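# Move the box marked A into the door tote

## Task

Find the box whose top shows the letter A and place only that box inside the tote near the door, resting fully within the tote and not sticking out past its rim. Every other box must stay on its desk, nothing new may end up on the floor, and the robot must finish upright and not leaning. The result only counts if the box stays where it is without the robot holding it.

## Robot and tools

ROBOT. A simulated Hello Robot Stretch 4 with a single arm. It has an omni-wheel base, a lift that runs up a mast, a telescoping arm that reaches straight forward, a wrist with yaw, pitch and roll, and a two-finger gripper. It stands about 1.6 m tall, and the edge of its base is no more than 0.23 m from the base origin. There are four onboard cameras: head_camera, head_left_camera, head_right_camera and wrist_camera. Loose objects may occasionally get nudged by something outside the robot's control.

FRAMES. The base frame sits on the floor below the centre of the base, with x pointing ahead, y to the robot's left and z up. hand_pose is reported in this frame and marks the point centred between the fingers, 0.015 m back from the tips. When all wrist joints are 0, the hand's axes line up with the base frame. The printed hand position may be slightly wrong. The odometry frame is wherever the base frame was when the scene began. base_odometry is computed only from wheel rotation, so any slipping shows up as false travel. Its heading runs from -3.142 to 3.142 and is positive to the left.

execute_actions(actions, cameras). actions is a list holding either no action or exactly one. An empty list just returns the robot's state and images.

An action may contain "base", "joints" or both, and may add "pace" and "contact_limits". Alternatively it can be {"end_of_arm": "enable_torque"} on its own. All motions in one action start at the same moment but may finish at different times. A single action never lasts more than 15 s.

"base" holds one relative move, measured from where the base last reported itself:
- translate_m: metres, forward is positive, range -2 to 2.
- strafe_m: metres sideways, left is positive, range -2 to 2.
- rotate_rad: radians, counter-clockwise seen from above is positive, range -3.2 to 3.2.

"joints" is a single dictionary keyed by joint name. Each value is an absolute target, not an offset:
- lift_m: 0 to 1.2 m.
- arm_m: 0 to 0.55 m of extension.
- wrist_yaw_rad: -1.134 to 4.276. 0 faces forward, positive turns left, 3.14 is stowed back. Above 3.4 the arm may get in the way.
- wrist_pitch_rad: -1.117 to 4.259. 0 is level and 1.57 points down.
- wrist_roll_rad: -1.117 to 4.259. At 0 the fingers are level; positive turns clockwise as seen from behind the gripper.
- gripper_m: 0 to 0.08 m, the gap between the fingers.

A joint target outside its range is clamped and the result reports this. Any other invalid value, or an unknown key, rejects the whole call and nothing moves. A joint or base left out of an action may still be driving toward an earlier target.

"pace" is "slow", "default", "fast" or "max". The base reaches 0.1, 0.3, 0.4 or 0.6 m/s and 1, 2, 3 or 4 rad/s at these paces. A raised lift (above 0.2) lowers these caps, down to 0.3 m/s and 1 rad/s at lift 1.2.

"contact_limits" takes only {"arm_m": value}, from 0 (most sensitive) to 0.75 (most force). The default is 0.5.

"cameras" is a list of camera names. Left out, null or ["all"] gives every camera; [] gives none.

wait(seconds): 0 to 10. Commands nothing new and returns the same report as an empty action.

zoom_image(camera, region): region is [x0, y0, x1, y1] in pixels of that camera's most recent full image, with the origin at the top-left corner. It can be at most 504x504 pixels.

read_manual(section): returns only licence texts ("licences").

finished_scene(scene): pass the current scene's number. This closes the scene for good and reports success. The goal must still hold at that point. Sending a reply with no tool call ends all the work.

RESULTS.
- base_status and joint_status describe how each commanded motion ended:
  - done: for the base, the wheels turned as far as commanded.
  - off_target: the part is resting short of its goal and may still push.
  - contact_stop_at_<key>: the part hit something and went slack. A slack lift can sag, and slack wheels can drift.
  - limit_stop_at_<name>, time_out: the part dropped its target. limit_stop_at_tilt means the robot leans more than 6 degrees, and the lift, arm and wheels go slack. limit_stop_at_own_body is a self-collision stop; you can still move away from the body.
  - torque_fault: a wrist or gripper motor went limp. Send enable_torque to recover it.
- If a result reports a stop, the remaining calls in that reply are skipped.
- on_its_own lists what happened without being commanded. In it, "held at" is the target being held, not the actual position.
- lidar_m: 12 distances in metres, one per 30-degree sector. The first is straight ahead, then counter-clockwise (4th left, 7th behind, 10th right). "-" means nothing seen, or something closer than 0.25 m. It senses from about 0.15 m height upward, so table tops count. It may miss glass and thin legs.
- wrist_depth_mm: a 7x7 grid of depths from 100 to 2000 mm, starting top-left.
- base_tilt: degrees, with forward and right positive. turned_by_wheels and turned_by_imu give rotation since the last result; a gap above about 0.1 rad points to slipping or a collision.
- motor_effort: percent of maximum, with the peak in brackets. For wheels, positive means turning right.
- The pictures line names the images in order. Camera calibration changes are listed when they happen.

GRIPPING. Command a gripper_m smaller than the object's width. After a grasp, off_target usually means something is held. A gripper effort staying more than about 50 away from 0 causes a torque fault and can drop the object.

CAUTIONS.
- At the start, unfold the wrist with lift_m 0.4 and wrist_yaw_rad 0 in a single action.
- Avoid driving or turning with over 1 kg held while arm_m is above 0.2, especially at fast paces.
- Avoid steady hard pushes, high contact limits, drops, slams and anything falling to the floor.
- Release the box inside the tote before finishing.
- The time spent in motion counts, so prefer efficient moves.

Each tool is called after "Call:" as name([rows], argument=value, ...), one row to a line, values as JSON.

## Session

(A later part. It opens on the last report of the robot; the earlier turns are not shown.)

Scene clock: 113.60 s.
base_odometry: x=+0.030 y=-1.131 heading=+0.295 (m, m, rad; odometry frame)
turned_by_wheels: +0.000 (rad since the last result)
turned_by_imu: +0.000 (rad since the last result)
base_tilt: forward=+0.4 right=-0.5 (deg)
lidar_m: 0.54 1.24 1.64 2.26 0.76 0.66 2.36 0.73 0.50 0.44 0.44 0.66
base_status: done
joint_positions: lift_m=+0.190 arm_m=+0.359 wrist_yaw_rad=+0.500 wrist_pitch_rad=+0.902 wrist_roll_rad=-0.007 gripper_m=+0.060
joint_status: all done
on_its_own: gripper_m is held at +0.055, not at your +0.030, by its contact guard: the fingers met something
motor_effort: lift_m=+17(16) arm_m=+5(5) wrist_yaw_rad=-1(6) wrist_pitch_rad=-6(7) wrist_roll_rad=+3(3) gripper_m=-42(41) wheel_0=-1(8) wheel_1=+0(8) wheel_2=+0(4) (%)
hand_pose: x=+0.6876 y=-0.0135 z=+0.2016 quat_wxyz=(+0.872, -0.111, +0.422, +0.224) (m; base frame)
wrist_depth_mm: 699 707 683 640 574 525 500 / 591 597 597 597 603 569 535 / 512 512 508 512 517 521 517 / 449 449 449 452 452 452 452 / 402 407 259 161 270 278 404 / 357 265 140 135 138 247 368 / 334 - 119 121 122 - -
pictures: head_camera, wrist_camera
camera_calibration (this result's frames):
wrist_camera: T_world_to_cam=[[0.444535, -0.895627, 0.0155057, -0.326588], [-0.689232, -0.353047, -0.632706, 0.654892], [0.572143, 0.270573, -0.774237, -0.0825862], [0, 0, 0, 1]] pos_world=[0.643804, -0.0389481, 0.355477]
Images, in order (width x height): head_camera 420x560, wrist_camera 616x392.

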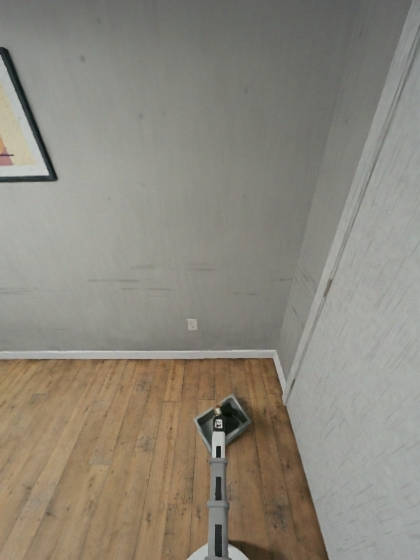

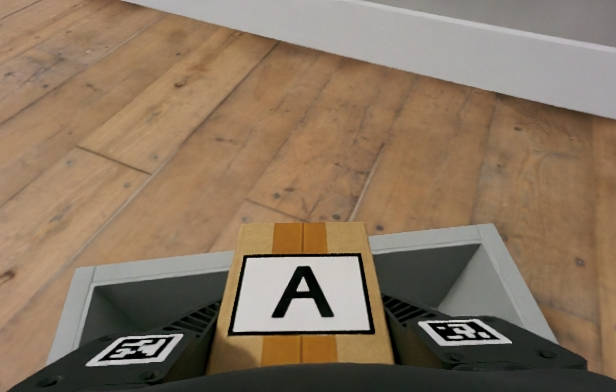

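Call:
execute_actions([
  {"joints":{"lift_m":0.042,"arm_m":0.352},"pace":"slow"},
], cameras=["wrist_camera"])

Call:
execute_actions([
  {"joints":{"gripper_m":0.08}},
], cameras=[])

Call:
execute_actions([
  {"joints":{"lift_m":0.15}},
], cameras=["wrist_camera","head_camera"])

Scene clock: 120.27 s.
base_odometry: x=+0.030 y=-1.131 heading=+0.295 (m, m, rad; odometry frame)
turned_by_wheels: +0.000 (rad since the last result)
turned_by_imu: +0.001 (rad since the last result)
base_tilt: forward=+0.4 right=-0.5 (deg)
lidar_m: 0.56 1.23 1.63 2.25 0.77 0.67 2.38 0.72 0.50 0.44 0.43 0.66
base_status: not commanded
joint_positions: lift_m=+0.042 arm_m=+0.353 wrist_yaw_rad=+0.501 wrist_pitch_rad=+0.901 wrist_roll_rad=-0.007 gripper_m=+0.060
joint_status: all done
on_its_own: gripper_m is held at +0.055, not at your +0.030, by its contact guard: the fingers met something
motor_effort: lift_m=+15(17) arm_m=-5(5) wrist_yaw_rad=-4(3) wrist_pitch_rad=-1(6) wrist_roll_rad=+3(2) gripper_m=-41(41) wheel_0=-1(1) wheel_1=+0(0) wheel_2=+1(1) (%)
hand_pose: x=+0.6817 y=-0.0132 z=+0.0539 quat_wxyz=(+0.872, -0.111, +0.421, +0.225) (m; base frame)
wrist_depth_mm: 410 415 415 413 415 413 410 / 143 145 148 151 154 158 163 / 153 158 164 170 178 185 188 / 175 184 193 201 211 222 202 / 195 220 219 160 228 233 206 / 191 208 141 135 139 210 206 / 181 - 120 121 122 - -
pictures: wrist_camera
camera_calibration (this result's frames):
wrist_camera: T_world_to_cam=[[0.4456, -0.895099, 0.0154466, -0.32212], [-0.68797, -0.353425, -0.633867, 0.556718], [0.572833, 0.271825, -0.773288, -0.194131], [0, 0, 0, 1]] pos_world=[0.637747, -0.0388008, 0.207742]
Images, in order (width x height): wrist_camera 616x392.

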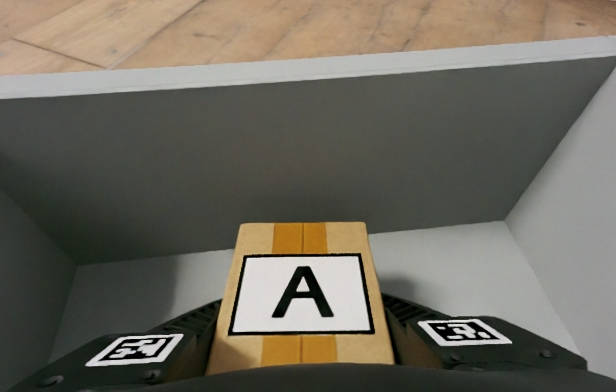

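Scene clock: 121.20 s.
base_odometry: x=+0.030 y=-1.131 heading=+0.295 (m, m, rad; odometry frame)
turned_by_wheels: +0.000 (rad since the last result)
turned_by_imu: +0.000 (rad since the last result)
base_tilt: forward=+0.5 right=-0.4 (deg)
lidar_m: 0.56 1.23 1.62 2.26 0.73 0.66 2.37 0.73 0.51 0.44 0.45 0.66
base_status: not commanded
joint_positions: lift_m=+0.042 arm_m=+0.353 wrist_yaw_rad=+0.501 wrist_pitch_rad=+0.901 wrist_roll_rad=-0.007 gripper_m=+0.080
joint_status: all done
motor_effort: lift_m=+15(15) arm_m=-5(5) wrist_yaw_rad=-4(4) wrist_pitch_rad=-1(1) wrist_roll_rad=+2(2) gripper_m=+2(42) wheel_0=-1(1) wheel_1=+0(0) wheel_2=+1(1) (%)
hand_pose: x=+0.6817 y=-0.0132 z=+0.0539 quat_wxyz=(+0.872, -0.111, +0.421, +0.225) (m; base frame)
wrist_depth_mm: 410 413 410 418 415 415 415 / 143 145 148 151 154 158 163 / 153 157 164 170 177 185 187 / 175 185 193 202 212 223 202 / 195 221 223 174 232 232 206 / 191 209 160 157 157 209 206 / 172 104 145 145 144 - -
pictures: none
No camera images: the call's "cameras" was empty. Leave "cameras" out to get every camera's image.

Scene clock: 122.70 s.
base_odometry: x=+0.030 y=-1.131 heading=+0.295 (m, m, rad; odometry frame)
turned_by_wheels: +0.000 (rad since the last result)
turned_by_imu: +0.000 (rad since the last result)
base_tilt: forward=+0.4 right=-0.5 (deg)
lidar_m: 0.56 1.22 1.65 2.26 0.77 0.67 2.38 0.74 0.51 0.45 0.46 0.67
base_status: not commanded
joint_positions: lift_m=+0.150 arm_m=+0.353 wrist_yaw_rad=+0.500 wrist_pitch_rad=+0.902 wrist_roll_rad=-0.007 gripper_m=+0.080
joint_status: all done
motor_effort: lift_m=+22(23) arm_m=-5(5) wrist_yaw_rad=-2(4) wrist_pitch_rad=-4(4) wrist_roll_rad=+3(2) gripper_m=+2(2) wheel_0=-1(1) wheel_1=+0(0) wheel_2=+1(1) (%)
hand_pose: x=+0.6815 y=-0.0134 z=+0.1612 quat_wxyz=(+0.872, -0.111, +0.421, +0.224) (m; base frame)
wrist_depth_mm: 615 621 627 609 591 535 492 / 521 530 525 530 535 535 512 / 455 459 455 452 459 455 459 / 402 402 404 402 402 246 402 / 342 229 236 249 263 259 343 / 211 257 279 296 307 238 206 / 184 103 293 248 151 - -
pictures: head_camera, wrist_camera
camera_calibration (this result's frames):
wrist_camera: T_world_to_cam=[[0.444808, -0.895492, 0.015487, -0.323374], [-0.688867, -0.353122, -0.633062, 0.625004], [0.572371, 0.270922, -0.773946, -0.110611], [0, 0, 0, 1]] pos_world=[0.637694, -0.0389098, 0.315067]
Images, in order (width x height): head_camera 420x560, wrist_camera 616x392.

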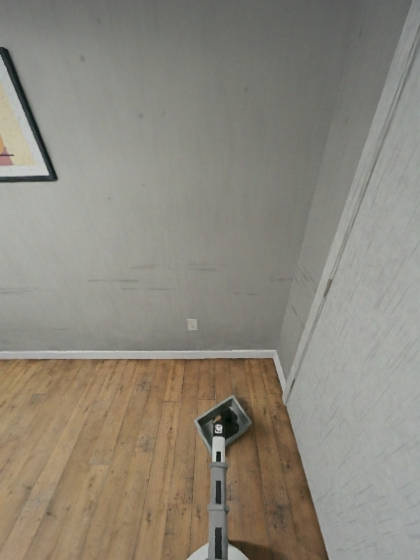

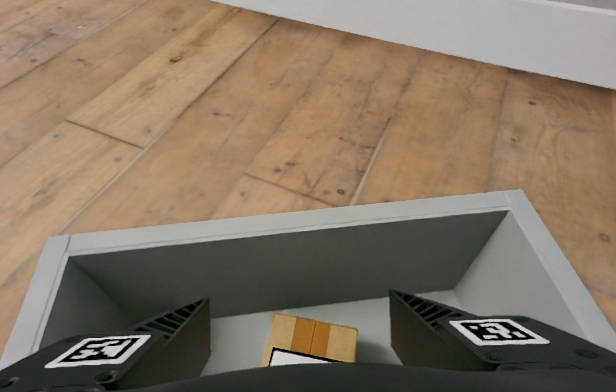

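Call:
finished_scene(scene=2)

The scene is finished: the task was done.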